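## Task

Put wheels onto the blue rod in this exact sequence: a large wheel, a second large wheel, then a small wheel. Afterwards lower the rod gently onto its side, and keep the second rod free of wheels. Once any wheel sits on the rod, neither that wheel nor the rod may strike the table or any part not on the rod; that is a failure. At the end release everything and pull the grippers away. If the result stays in place only because the robot is holding it, it is not done.

## Robot and tools

Robot: two Kinova Gen3 seven-joint arms, left_arm and right_arm, each ending in a Robotiq 2F-85 parallel gripper with a wrist camera. The names are labels only, not image sides. Bases in the scene frame: left_arm at (+0.050, +0.379, 0) m, quat_wxyz (+0.998, 0, 0, +0.066); right_arm at (-0.015, -0.293, 0) m, quat_wxyz (+0.996, 0, 0, +0.089).

Scene frame: origin on the tabletop midway between the arms, +z up, +x outward over the table, left_arm on the +y side. Gripper poses in results use this frame: end_effector_position in metres plus end_effector_quat_wxyz. That point sits between the pads when closed; closed fingertips extend about 19 mm past it, open ones about 6 mm. Fingers point along the gripper's +z and close along its y. Closing pushes the tips roughly 13 mm farther out, so keep that margin above surfaces. Reported positions can be off, especially at long reach.

The row (used by execute_actions and move): 18 numbers in one flat list covering both arms. First left_arm's 9: seven absolute joint angle targets in radians, then gripper position, then gripper speed. Then right_arm's 9 in the same layout. Joint order inside each arm is fixed and unusual: waist (joint_1), shoulder (joint_2), elbow (joint_4), forearm roll (joint_5), upper arm roll (joint_3), wrist pitch (joint_6), wrist roll (joint_7). Stated ranges: waist, upper arm roll, forearm roll, wrist roll -69.115 to 69.115; shoulder -2.250 to 2.250; elbow -2.580 to 2.580; wrist pitch -2.100 to 2.100. A target more than 0.013 rad beyond a range end, and farther out than the current angle, gets the call refused; targets past the true end are clipped there, sometimes reported as "joint sent to its limit". Even an arm you want to keep still needs its numbers; resend its current "Joint targets" values.

Gripper numbers, both in [-1, 1]. Position is an absolute opening: +1 fully open (85 mm), 0 about 41 mm, pads touching near -0.8, -1 closes until blocked. Speed: about 20 mm/s at -1, 85 at 0, 150 at +1. Grip force is set by the arm (roughly 190 to 235 N per pad). For a firm grip hold -1; for a softer one open, then close to slightly under the object's width. To release, command a width larger than the object. Resending the same last two numbers leaves a gripper unchanged; 0 is a real command. position_measured_pct is about 50 minus 50 times the finger position, 0 when fully open; stopping below about 90 short of the command means something is held or blocking, around 90 means the pads closed on nothing or something tiny.

execute_actions(actions): a list of actions; each action is a table of up to 15 rows, one row per 1/30 s control step, so one action lasts 0.5 s; a shorter table repeats its last row. Empty list just returns state and images. Per step each joint's target is capped at a lead from its measured angle (0.304 rad for the first four joints, 0.266 for the wrist three), and targets that would shift the gripper over 70 mm are scaled back, so big jumps need several actions.

move(target, speed, blocking): target is one 18-number row of absolute joint angles plus gripper numbers; all joints interpolate together and finish at once, so the hand travels along a curve. speed is in rad/s for the joint with the longest path, 0.01 to 2, default 0.5. Duration is 0.5 to 10 s; longer paths stop short. It does not avoid obstacles or the other arm. Gripper numbers are applied at the start. blocking=false returns after 0.5 s while motion continues; then only wait or stop are accepted until the move is shown ended. Result adds a "move:" line: ending (done, off_target, moving, held, fault), limits=held or limits=none, and each arm's joint farthest from target.

wait(seconds): 0 to 10, arms hold their last command; returns early when a running move ends. stop(): brakes a running move, needs stopping room; fingers continue. zoom_image(camera, region): camera is cam_high, cam_low, cam_left_wrist or cam_right_wrist (each 504x504); region [x0, y0, x1, y1] pixels from top-left, at most 504 by 504. show_instructions(): reference images. read_manual(section): licence texts only. finished_scene(scene): ends scene 1 or 2 irreversibly and reveals the next task.

Result contents: state line per arm, Joint positions and Joint velocities (rad, rad/s, in the order above), Joint targets (current driven angles), step readings with HELD marking held-back steps, "joint command not followed" when a clearance check altered targets, plus camera images.

Avoid: letting a threaded wheel or the rod touch the table or loose parts; fast contacts and targets deep past contact (these press hard); arms colliding; pushing anything off the table. Load limits are 50.2 N m for the first four joints and 31.6 N m for the wrist three; reaching one freezes that arm 10 s (torque fault). Holding loads heats motors: MOTOR HOT appears from 60 °C, at 75 °C the arm sinks (OVER-TEMPERATURE FAULT). The sim runs while you think, holding the last command. Less robot time and smooth, low-effort motion are better.

Each tool is called after "Request:" as a command line: name --argument value for each argument, lists and objects as JSON in quotes; but a table of rows of numbers goes row by row, as --pt "numbers of a row", without its own name.

Reference images:

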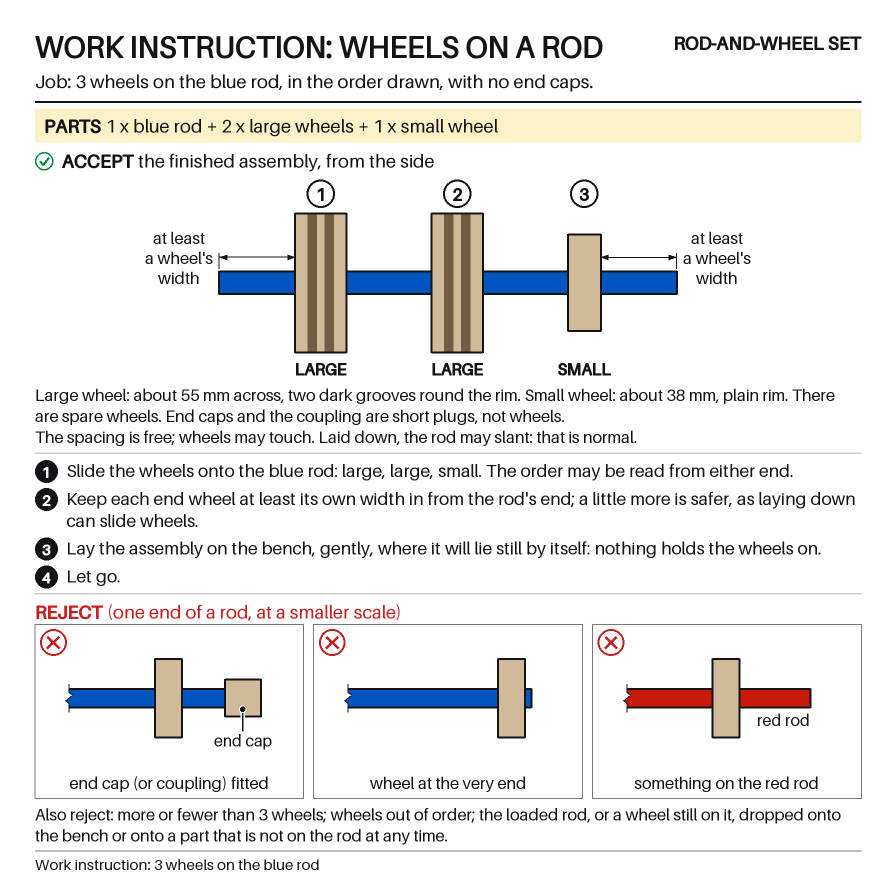

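## Session

Request:
execute_actions --actions '[]'

Scene clock: 0.00 s.
left_arm: end_effector_position=(+0.7522, +0.4661, +0.1424) position_measured_pct=90.1 end_effector_quat_wxyz=(-0.137, +0.802, -0.581, -0.002) | right_arm: end_effector_position=(-0.0368, +0.3026, +0.3099) position_measured_pct=70.2 end_effector_quat_wxyz=(+0.107, -0.155, +0.971, +0.147)
Joint names: [waist, shoulder, elbow, forearm roll, upper arm roll, wrist pitch, wrist roll]
Joint positions: left_arm=[ 0.237  1.011  0.831  0.226 -0.489  1.168  3.258] | right_arm=[-1.81   0.493  1.293  0.026  0.377  1.077  0.198]
Joint velocities: left_arm=[ 0.001  0.    -0.     0.001  0.    -0.001 -0.   ] | right_arm=[-0.     0.     0.002 -0.     0.     0.    -0.   ]
Motor temperatures (°C, as the motors report them): left_arm=[29 32 28 36 29 40 34] | right_arm=[33 30 28 32 26 30 40]
Joint targets: left_arm=[0.237 1.011 0.831 0.226 -0.489 1.168 3.258] | right_arm=[-1.810 0.493 1.293 0.026 0.377 1.077 0.198]

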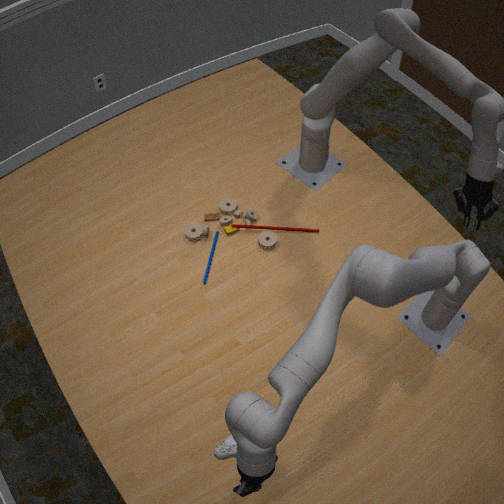

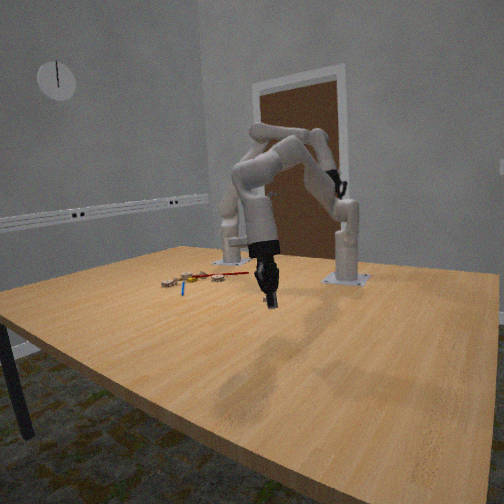

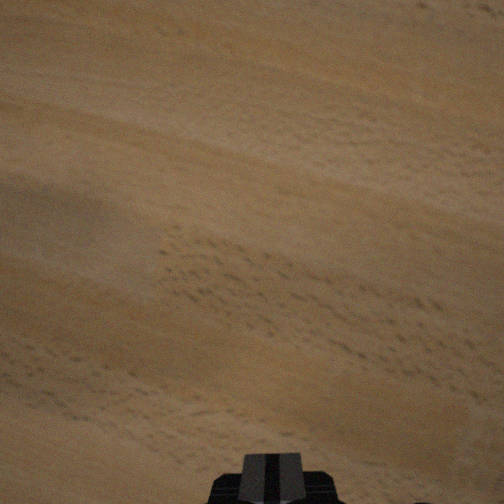

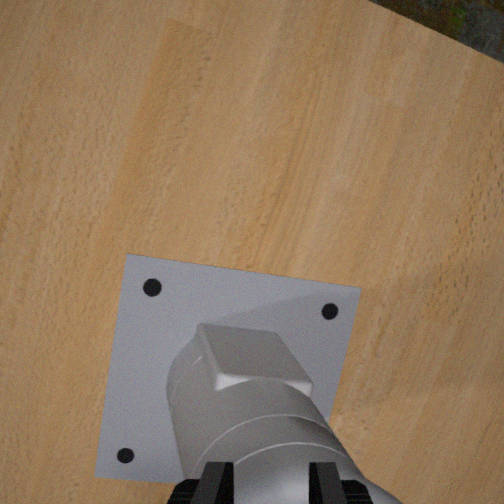

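Request:
zoom_image --camera "cam_high" --region '[170, 180, 340, 300]'

Request:
zoom_image --camera "cam_low" --region '[150, 250, 270, 310]'

Region (170, 180, 340, 300) of cam_high's 504x504 image, scaled by 2.965, with more detail than that image has; it fills the top 356 rows of this view, and the rest is white.

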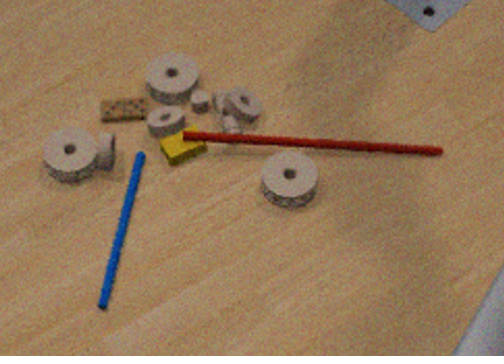

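Region (150, 250, 270, 310) of cam_low's 504x504 image, scaled by 4.200, with more detail than that image has.

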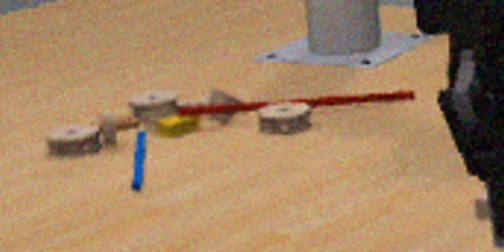

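Request:
move --target '[0.538,0.06,1.63,0,0,1.45,3.14, 1,0, -0.248,0.082,1.625,0,0,1.434,0.0, 1,0]' --speed 0.8

Scene clock: 35.20 s.
left_arm: end_effector_position=(+0.3503, +0.2231, +0.3561) position_measured_pct=0.0 end_effector_quat_wxyz=(+0.000, -0.550, +0.835, -0.001) | right_arm: end_effector_position=(+0.3103, -0.1725, +0.3502) position_measured_pct=0.0 end_effector_quat_wxyz=(+0.000, +0.541, +0.841, +0.000)
Joint names: [waist, shoulder, elbow, forearm roll, upper arm roll, wrist pitch, wrist roll]
Joint positions: left_arm=[0.538 0.06  1.63  0.    0.    1.45  3.14 ] | right_arm=[-0.248  0.082  1.625  0.     0.     1.434  0.   ]
Joint velocities: left_arm=[ 0.001 -0.001 -0.    -0.    -0.    -0.001  0.   ] | right_arm=[ 0.003 -0.    -0.001  0.    -0.    -0.    -0.   ]
Motor temperatures (°C, as the motors report them): left_arm=[29 33 28 36 29 40 34] | right_arm=[33 31 28 32 26 30 40]
Joint targets: left_arm=[0.538 0.060 1.630 0.000 0.000 1.450 3.140] | right_arm=[-0.248 0.082 1.625 0.000 -0.000 1.434 0.000]
move: done; limits=none; left_arm: farthest joint: the waist, 0.000 radians from its target (0.301 radians at the start); right_arm: farthest joint: the waist, 0.000 radians from its target (1.562 radians at the start)

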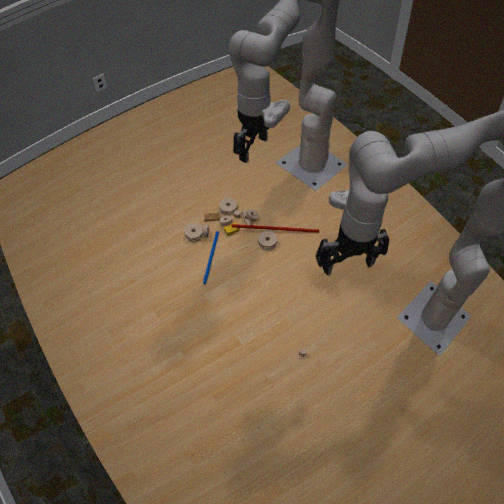

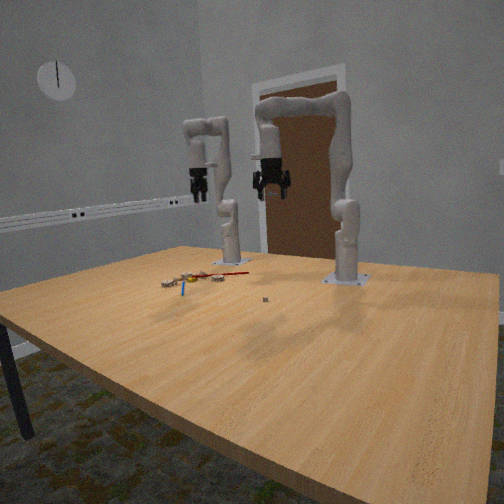

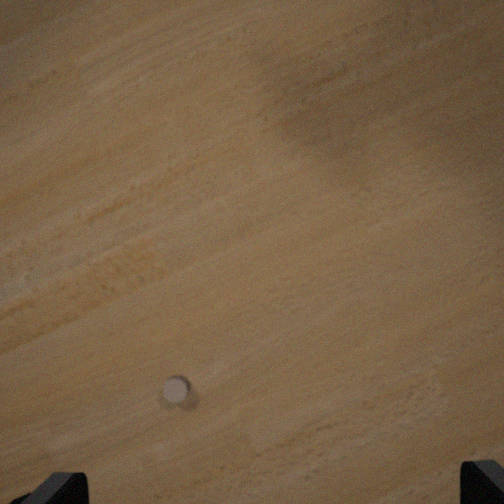

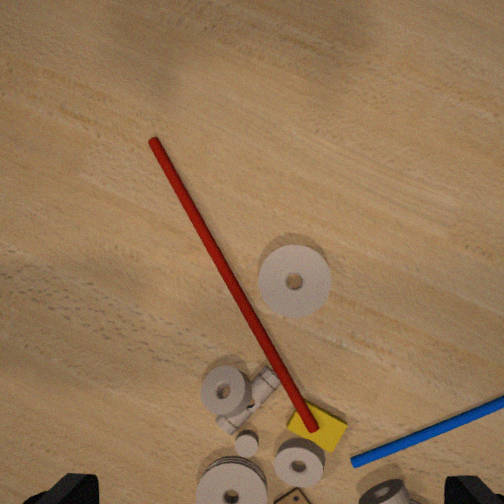

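Request:
move --target '[0.538,0.06,1.63,0,0,1.45,3.14, 1,0, 0.128,0.342,1.2915,0,0,1.508,0.0, 1,0]' --speed 0.8

Scene clock: 48.80 s.
left_arm: end_effector_position=(+0.3503, +0.2231, +0.3561) position_measured_pct=0.0 end_effector_quat_wxyz=(+0.000, -0.550, +0.835, -0.001) | right_arm: end_effector_position=(+0.4405, -0.2948, +0.3503) position_measured_pct=0.0 end_effector_quat_wxyz=(+0.000, +0.689, +0.725, +0.000)
Joint names: [waist, shoulder, elbow, forearm roll, upper arm roll, wrist pitch, wrist roll]
Joint positions: left_arm=[0.538 0.06  1.63  0.    0.    1.45  3.14 ] | right_arm=[ 0.128  0.342  1.292  0.     0.     1.508 -0.   ]
Joint velocities: left_arm=[-0.    -0.    -0.    -0.001 -0.    -0.    -0.001] | right_arm=[ 0.003  0.002  0.001 -0.    -0.     0.     0.   ]
Motor temperatures (°C, as the motors report them): left_arm=[29 33 28 36 29 40 34] | right_arm=[33 31 28 32 26 30 40]
Joint targets: left_arm=[0.538 0.060 1.630 0.000 0.000 1.450 3.140] | right_arm=[0.128 0.342 1.292 0.000 0.000 1.508 0.000]
move: done; limits=none; left_arm: farthest joint: the waist, 0.000 radians from its target (0.000 radians at the start); right_arm: farthest joint: the waist, 0.000 radians from its target (0.376 radians at the start)

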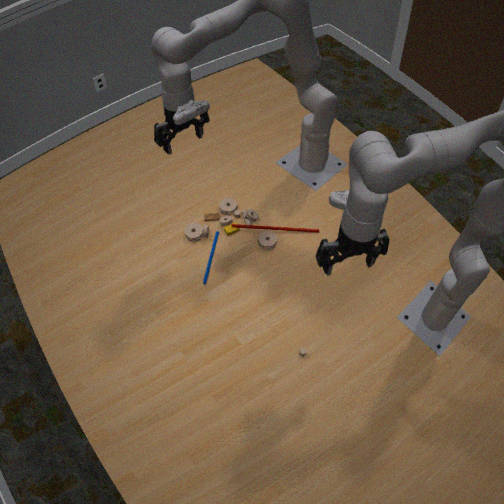

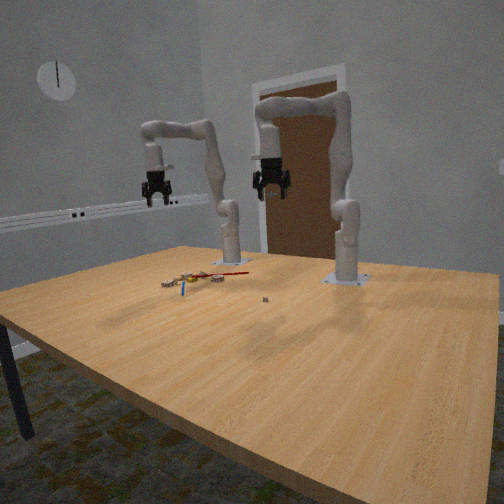

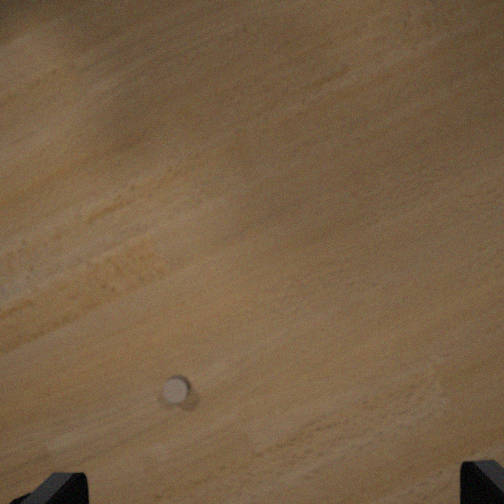

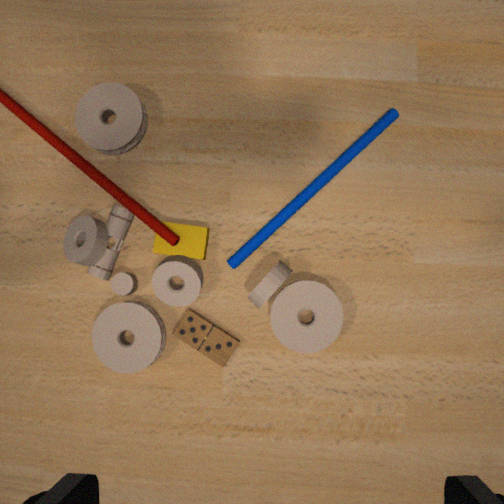

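Request:
zoom_image --camera "cam_right_wrist" --region '[50, 60, 370, 390]'

Request:
zoom_image --camera "cam_high" --region '[175, 190, 295, 260]'

Region (50, 60, 370, 390) of cam_right_wrist's 504x504 image, scaled by 1.527; it fills the left 489 columns of this view, and the rest is white.

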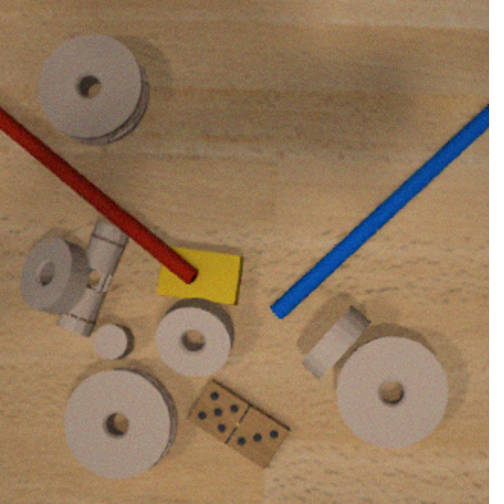

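Region (175, 190, 295, 260) of cam_high's 504x504 image, scaled by 4.200, with more detail than that image has; it fills the top 294 rows of this view, and the rest is white.

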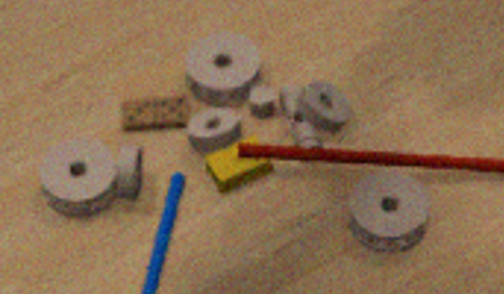

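Request:
move --target '[1.014,1.0796,0.5611,0,0,1.5009,3.25, 1,0, 0.9,0.2,1.5,0,0,1.44,0.0, 1,0]' --speed 0.7

Scene clock: 101.87 s.
left_arm: end_effector_position=(+0.4659, -0.1648, +0.1501) position_measured_pct=0.0 end_effector_quat_wxyz=(+0.000, -0.388, +0.921, -0.000) | right_arm: end_effector_position=(+0.2659, -0.5731, +0.3454) position_measured_pct=0.0 end_effector_quat_wxyz=(+0.001, +0.911, +0.412, +0.000)
Joint names: [waist, shoulder, elbow, forearm roll, upper arm roll, wrist pitch, wrist roll]
Joint positions: left_arm=[1.014 1.079 0.561 0.    0.    1.501 3.25 ] | right_arm=[0.9  0.2  1.5  0.   0.   1.44 0.  ]
Joint velocities: left_arm=[ 0.002  0.002 -0.001  0.    -0.     0.    -0.001] | right_arm=[ 0.002 -0.    -0.001  0.    -0.    -0.    -0.   ]
Motor temperatures (°C, as the motors report them): left_arm=[29 33 29 36 29 40 34] | right_arm=[33 32 28 32 26 30 40]
Joint targets: left_arm=[1.014 1.080 0.561 0.000 0.000 1.501 3.250] | right_arm=[0.900 0.200 1.500 0.000 0.000 1.440 0.000]
move: done; limits=none; left_arm: farthest joint: the waist, 0.000 radians from its target (0.476 radians at the start); right_arm: farthest joint: the waist, 0.000 radians from its target (0.772 radians at the start)

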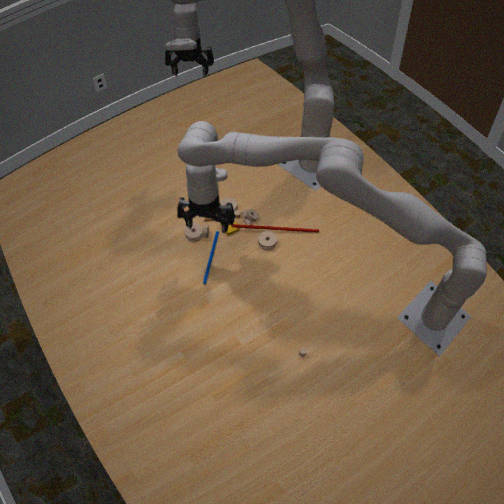

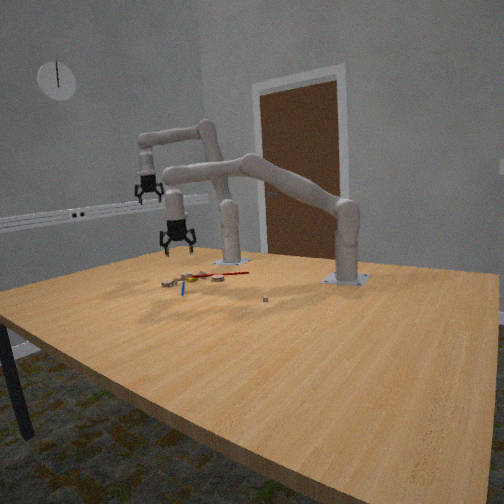

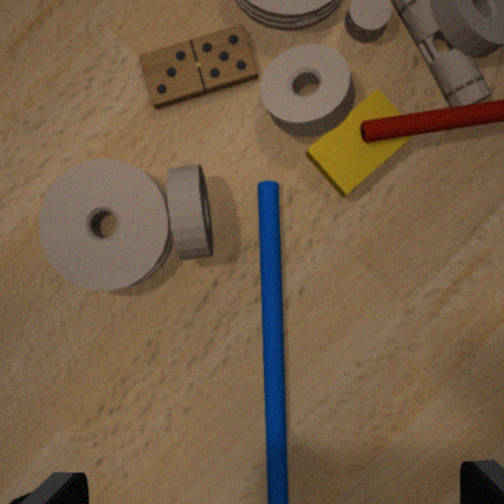

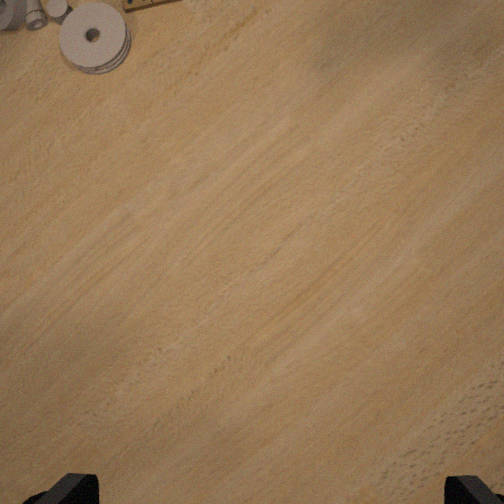

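Request:
move --target '[1.014,1.143,0.7118,0,0,1.2868,3.25, 1,0, 0.9,0.2,1.5,0,0,1.44,0.0, 1,0]' --speed 0.3

Scene clock: 107.23 s.
left_arm: end_effector_position=(+0.4659, -0.1648, +0.0599) position_measured_pct=0.0 end_effector_quat_wxyz=(-0.000, -0.388, +0.921, +0.000) | right_arm: end_effector_position=(+0.2658, -0.5732, +0.3454) position_measured_pct=0.0 end_effector_quat_wxyz=(+0.001, +0.911, +0.412, +0.000)
Joint names: [waist, shoulder, elbow, forearm roll, upper arm roll, wrist pitch, wrist roll]
Joint positions: left_arm=[1.014 1.143 0.712 0.    0.    1.287 3.25 ] | right_arm=[0.9  0.2  1.5  0.   0.   1.44 0.  ]
Joint velocities: left_arm=[ 0.    -0.001 -0.    -0.001  0.     0.    -0.   ] | right_arm=[-0.001 -0.     0.001 -0.    -0.    -0.    -0.   ]
Motor temperatures (°C, as the motors report them): left_arm=[29 33 29 36 29 40 34] | right_arm=[33 32 28 32 26 30 40]
Joint targets: left_arm=[1.014 1.143 0.712 0.000 0.000 1.287 3.250] | right_arm=[0.900 0.200 1.500 0.000 0.000 1.440 0.000]
move: done; limits=none; left_arm: farthest joint: the waist, 0.000 radians from its target (0.000 radians at the start); right_arm: farthest joint: the waist, 0.000 radians from its target (0.000 radians at the start)

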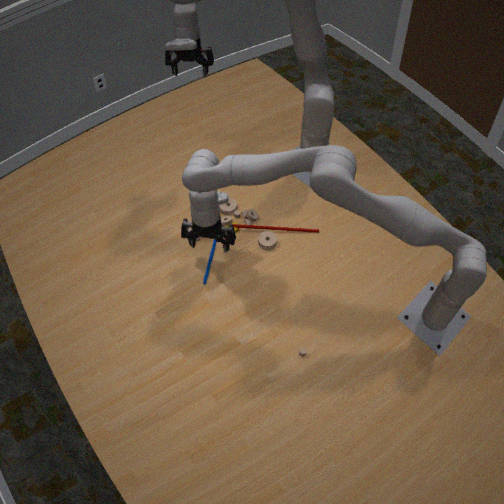

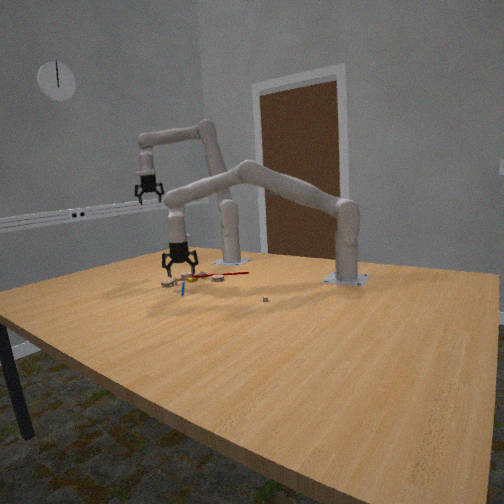

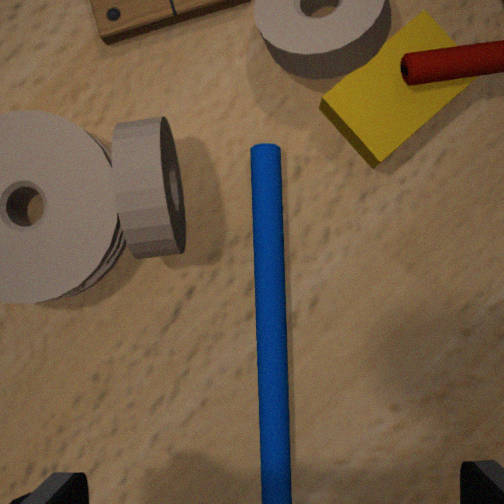

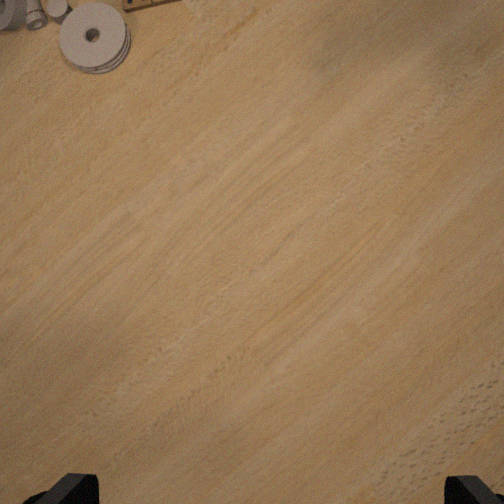

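Request:
move --target '[0.9924,1.1743,0.7576,0,0,1.2097,3.228, 0,0, 0.9,0.2,1.5,0,0,1.44,0.0, 1,0]' --speed 0.15

Request:
zoom_image --camera "cam_low" --region '[140, 230, 230, 310]'

Request:
zoom_image --camera "cam_high" --region '[160, 200, 260, 300]'

Scene clock: 117.57 s.
left_arm: end_effector_position=(+0.4760, -0.1539, +0.0249) position_measured_pct=49.6 end_effector_quat_wxyz=(-0.000, -0.388, +0.922, +0.000) | right_arm: end_effector_position=(+0.2658, -0.5732, +0.3454) position_measured_pct=0.0 end_effector_quat_wxyz=(+0.001, +0.911, +0.412, +0.000)
Joint names: [waist, shoulder, elbow, forearm roll, upper arm roll, wrist pitch, wrist roll]
Joint positions: left_arm=[ 0.992  1.174  0.758 -0.    -0.     1.21   3.228] | right_arm=[0.9  0.2  1.5  0.   0.   1.44 0.  ]
Joint velocities: left_arm=[-0.     0.001 -0.    -0.001 -0.    -0.     0.   ] | right_arm=[-0.     0.    -0.001  0.    -0.    -0.    -0.   ]
Motor temperatures (°C, as the motors report them): left_arm=[29 33 29 36 29 40 34] | right_arm=[33 32 28 32 26 30 40]
Joint targets: left_arm=[0.992 1.174 0.758 0.000 0.000 1.210 3.228] | right_arm=[0.900 0.200 1.500 0.000 0.000 1.440 0.000]
move: done; limits=none; left_arm: farthest joint: the waist, 0.000 radians from its target (0.022 radians at the start); right_arm: farthest joint: the waist, 0.000 radians from its target (0.000 radians at the start)

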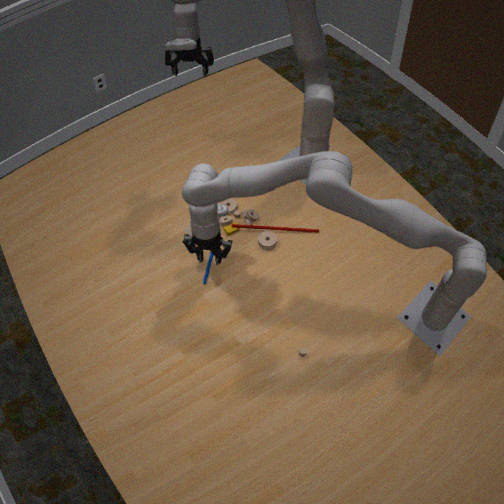

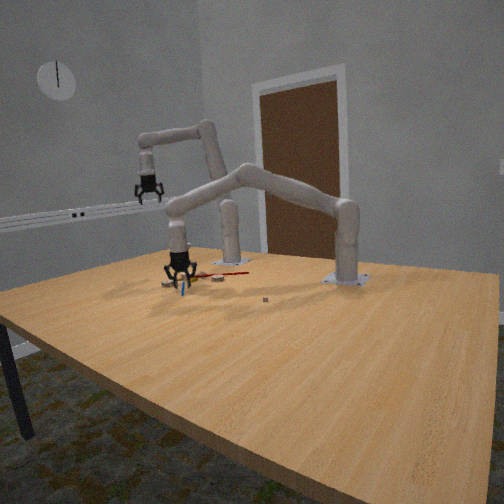

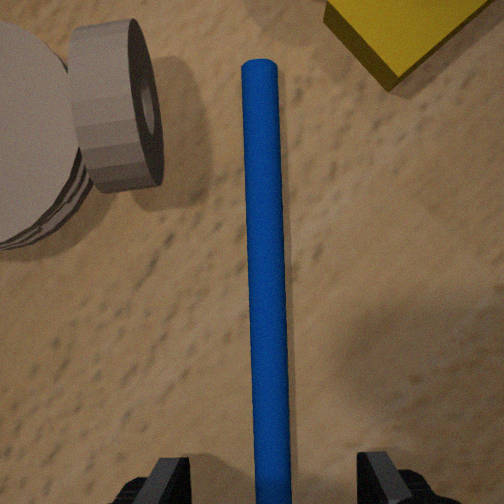

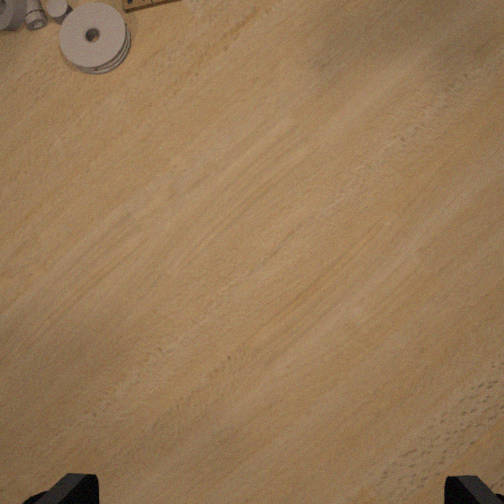

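Region (140, 230, 230, 310) of cam_low's 504x504 image, scaled by 5.600, with more detail than that image has.

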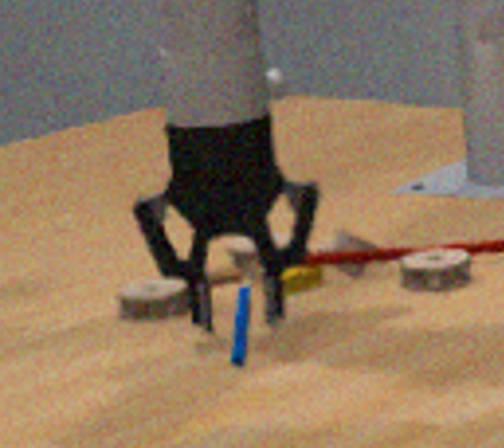

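Region (160, 200, 260, 300) of cam_high's 504x504 image, scaled by 5.040, with more detail than that image has.

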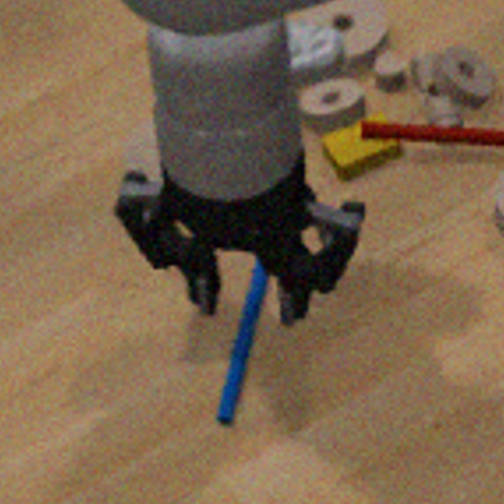

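Request:
move --target '[0.9924,1.1791,0.7598,0,0,1.2027,3.228, 0,0, 0.9,0.2,1.5,0,0,1.44,0.0, 1,0]' --speed 0.05

Request:
execute_actions --actions '[[[0.9924,1.1791,0.7598,0,0,1.2027,3.228, -1,-0.5, 0.9,0.2,1.5,0,0,1.44,0.0, 1,0]],[[0.9924,1.1791,0.7598,0,0,1.2027,3.228, -1,-0.5, 0.9,0.2,1.5,0,0,1.44,0.0, 1,0]]]'

Scene clock: 123.70 s.
left_arm: end_effector_position=(+0.4760, -0.1539, +0.0210) position_measured_pct=49.6 end_effector_quat_wxyz=(-0.000, -0.388, +0.922, +0.000) | right_arm: end_effector_position=(+0.2658, -0.5732, +0.3454) position_measured_pct=0.0 end_effector_quat_wxyz=(+0.001, +0.911, +0.412, +0.000)
Joint names: [waist, shoulder, elbow, forearm roll, upper arm roll, wrist pitch, wrist roll]
Joint positions: left_arm=[ 0.992  1.179  0.76   0.    -0.     1.203  3.228] | right_arm=[ 0.9   0.2   1.5   0.    0.    1.44 -0.  ]
Joint velocities: left_arm=[ 0.001  0.     0.    -0.     0.    -0.001  0.   ] | right_arm=[ 0.  0.  0. -0. -0.  0.  0.]
Motor temperatures (°C, as the motors report them): left_arm=[29 34 29 36 29 40 34] | right_arm=[33 32 28 32 26 30 40]
Joint targets: left_arm=[0.992 1.179 0.760 0.000 0.000 1.203 3.228] | right_arm=[0.900 0.200 1.500 0.000 0.000 1.440 0.000]
move: done; limits=none; left_arm: farthest joint: the waist, 0.000 radians from its target (0.000 radians at the start); right_arm: farthest joint: the waist, 0.000 radians from its target (0.000 radians at the start)

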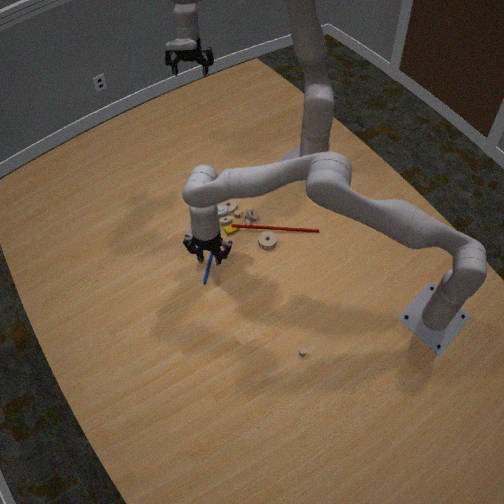

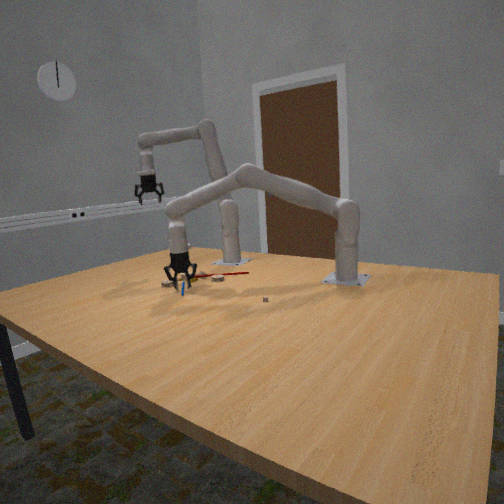

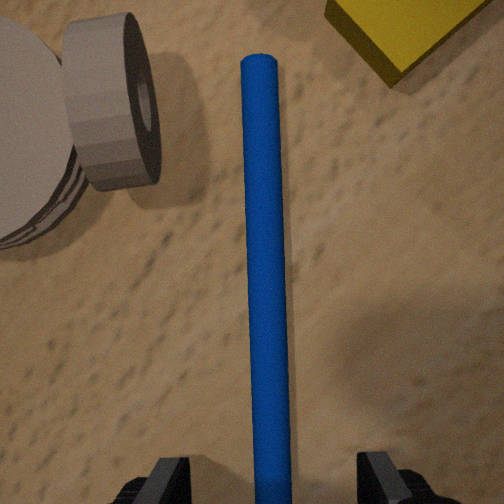

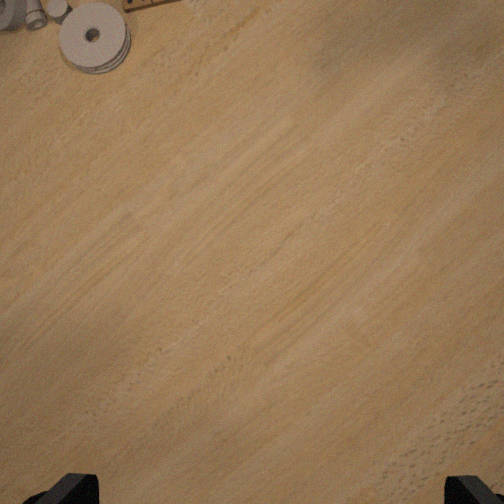

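Scene clock: 124.70 s.
left_arm: end_effector_position=(+0.4761, -0.1541, +0.0214) position_measured_pct=86.9 end_effector_quat_wxyz=(+0.000, -0.388, +0.922, -0.000) | right_arm: end_effector_position=(+0.2658, -0.5732, +0.3454) position_measured_pct=0.0 end_effector_quat_wxyz=(+0.001, +0.911, +0.412, +0.000)
Joint names: [waist, shoulder, elbow, forearm roll, upper arm roll, wrist pitch, wrist roll]
Joint positions: left_arm=[ 0.992  1.179  0.76  -0.     0.     1.203  3.228] | right_arm=[ 0.9   0.2   1.5  -0.    0.    1.44 -0.  ]
Joint velocities: left_arm=[-0.     0.     0.    -0.     0.     0.001 -0.   ] | right_arm=[ 0.    -0.     0.002 -0.     0.    -0.     0.   ]
Motor temperatures (°C, as the motors report them): left_arm=[29 34 29 36 29 40 34] | right_arm=[33 32 28 32 26 30 40]
Joint targets: left_arm=[0.992 1.179 0.760 0.000 0.000 1.203 3.228] | right_arm=[0.900 0.200 1.500 0.000 0.000 1.440 0.000]
Step readings (joint positions; steps 1 to 15: 1st action; 16 to 30: 2nd action):
0: left_arm=[0.992 1.179 0.760 0.000 -0.000 1.203 3.228] | right_arm=[0.900 0.200 1.500 0.000 0.000 1.440 -0.000]
1: left_arm=[0.992 1.179 0.760 0.000 -0.000 1.203 3.228] | right_arm=[0.900 0.200 1.500 -0.000 0.000 1.440 -0.000]
2: left_arm=[0.992 1.179 0.760 0.000 0.000 1.203 3.228] | right_arm=[0.900 0.200 1.500 0.000 0.000 1.440 0.000]
4: left_arm=[0.992 1.179 0.760 0.000 0.000 1.203 3.228] | right_arm=[0.900 0.200 1.500 0.000 0.000 1.440 -0.000]
8: left_arm=[0.992 1.179 0.760 0.000 0.000 1.203 3.228] | right_arm=[0.900 0.200 1.500 0.000 0.000 1.440 0.000]
15: left_arm=[0.992 1.179 0.760 0.000 -0.000 1.203 3.228] | right_arm=[0.900 0.200 1.500 0.000 0.000 1.440 0.000]
16: left_arm=[0.992 1.179 0.760 -0.000 -0.000 1.203 3.228] | right_arm=[0.900 0.200 1.500 0.000 0.000 1.440 -0.000]
17: left_arm=[0.992 1.179 0.760 0.000 0.000 1.203 3.228] | right_arm=[0.900 0.200 1.500 0.000 0.000 1.440 -0.000]
19: left_arm=[0.992 1.179 0.760 -0.000 0.000 1.203 3.228] | right_arm=[0.900 0.200 1.500 0.000 0.000 1.440 0.000]
23: left_arm=[0.992 1.179 0.760 -0.000 0.000 1.203 3.228] | right_arm=[0.900 0.200 1.500 0.000 0.000 1.440 -0.000]
30: Joint positions above

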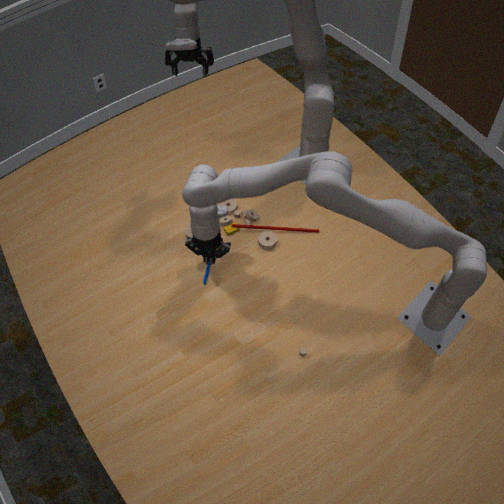

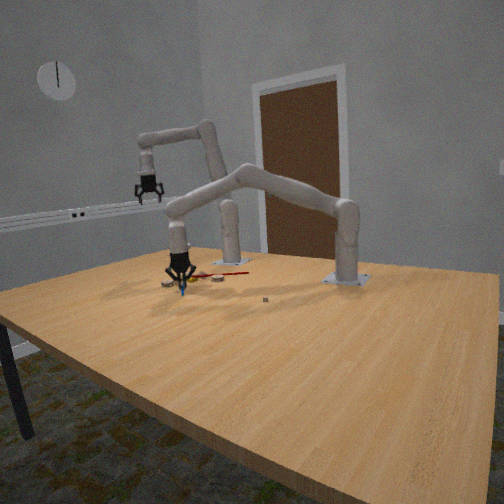

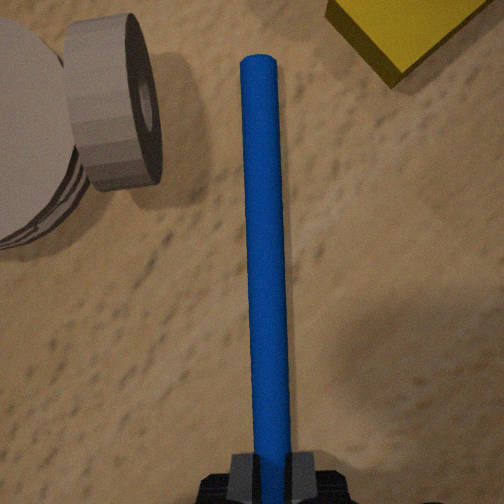

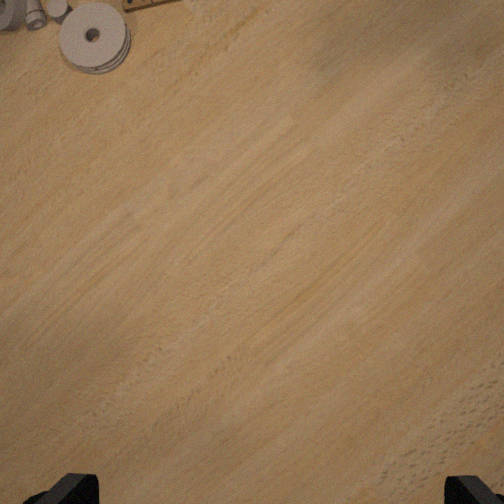

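Request:
move --target '[0.9924,1.143,0.7118,0,0,1.2868,3.228, -1,-0.5, 0.9,0.2,1.5,0,0,1.44,0.0, 1,0]' --speed 0.1

Request:
zoom_image --camera "cam_low" --region '[140, 230, 230, 310]'

Scene clock: 128.40 s.
left_arm: end_effector_position=(+0.4776, -0.1558, +0.0600) position_measured_pct=86.9 end_effector_quat_wxyz=(+0.000, -0.388, +0.922, -0.000) | right_arm: end_effector_position=(+0.2658, -0.5732, +0.3454) position_measured_pct=0.0 end_effector_quat_wxyz=(+0.001, +0.911, +0.412, +0.000)
Joint names: [waist, shoulder, elbow, forearm roll, upper arm roll, wrist pitch, wrist roll]
Joint positions: left_arm=[ 0.992  1.143  0.712 -0.     0.     1.287  3.228] | right_arm=[0.9  0.2  1.5  0.   0.   1.44 0.  ]
Joint velocities: left_arm=[-0.     0.001  0.     0.    -0.     0.001 -0.   ] | right_arm=[ 0.     0.    -0.001 -0.    -0.     0.    -0.   ]
Motor temperatures (°C, as the motors report them): left_arm=[29 34 29 36 29 40 34] | right_arm=[33 32 28 32 26 30 40]
Joint targets: left_arm=[0.992 1.143 0.712 0.000 0.000 1.287 3.228] | right_arm=[0.900 0.200 1.500 0.000 0.000 1.440 0.000]
move: done; limits=none; left_arm: farthest joint: the waist, 0.000 radians from its target (0.000 radians at the start); right_arm: farthest joint: the waist, 0.000 radians from its target (0.000 radians at the start)

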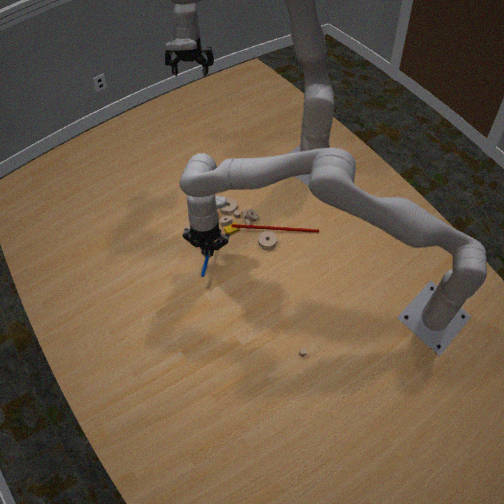

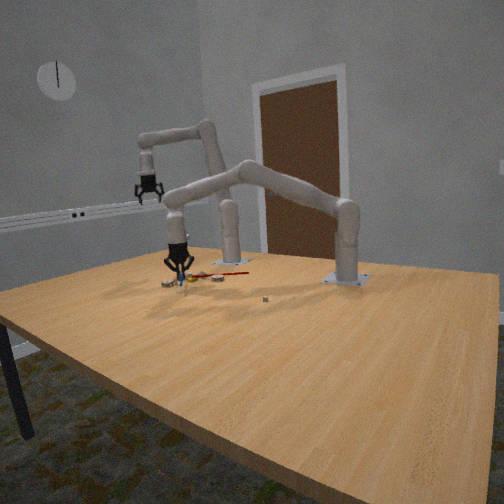

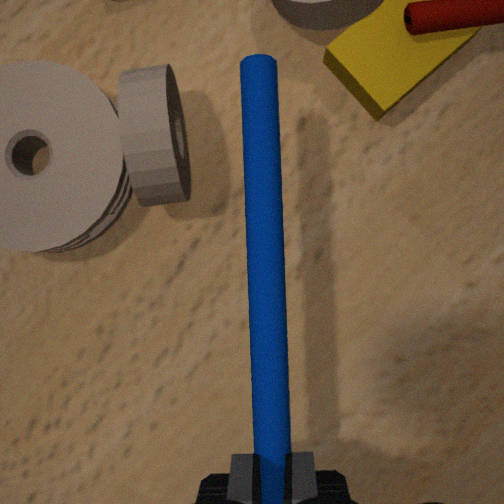

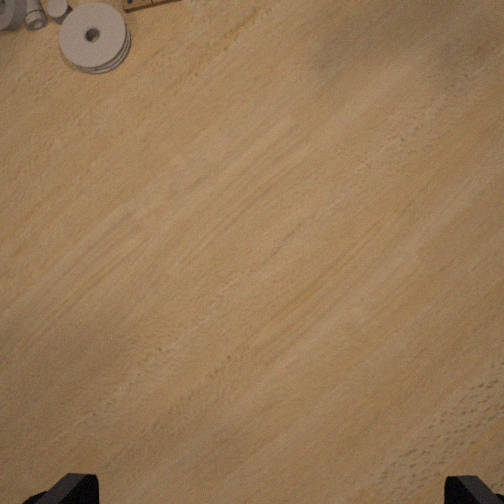

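Region (140, 230, 230, 310) of cam_low's 504x504 image, scaled by 5.600, with more detail than that image has.

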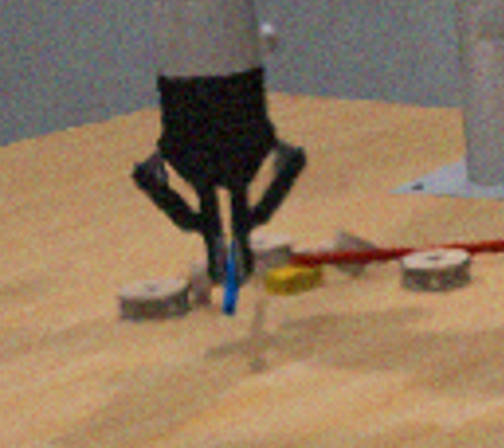

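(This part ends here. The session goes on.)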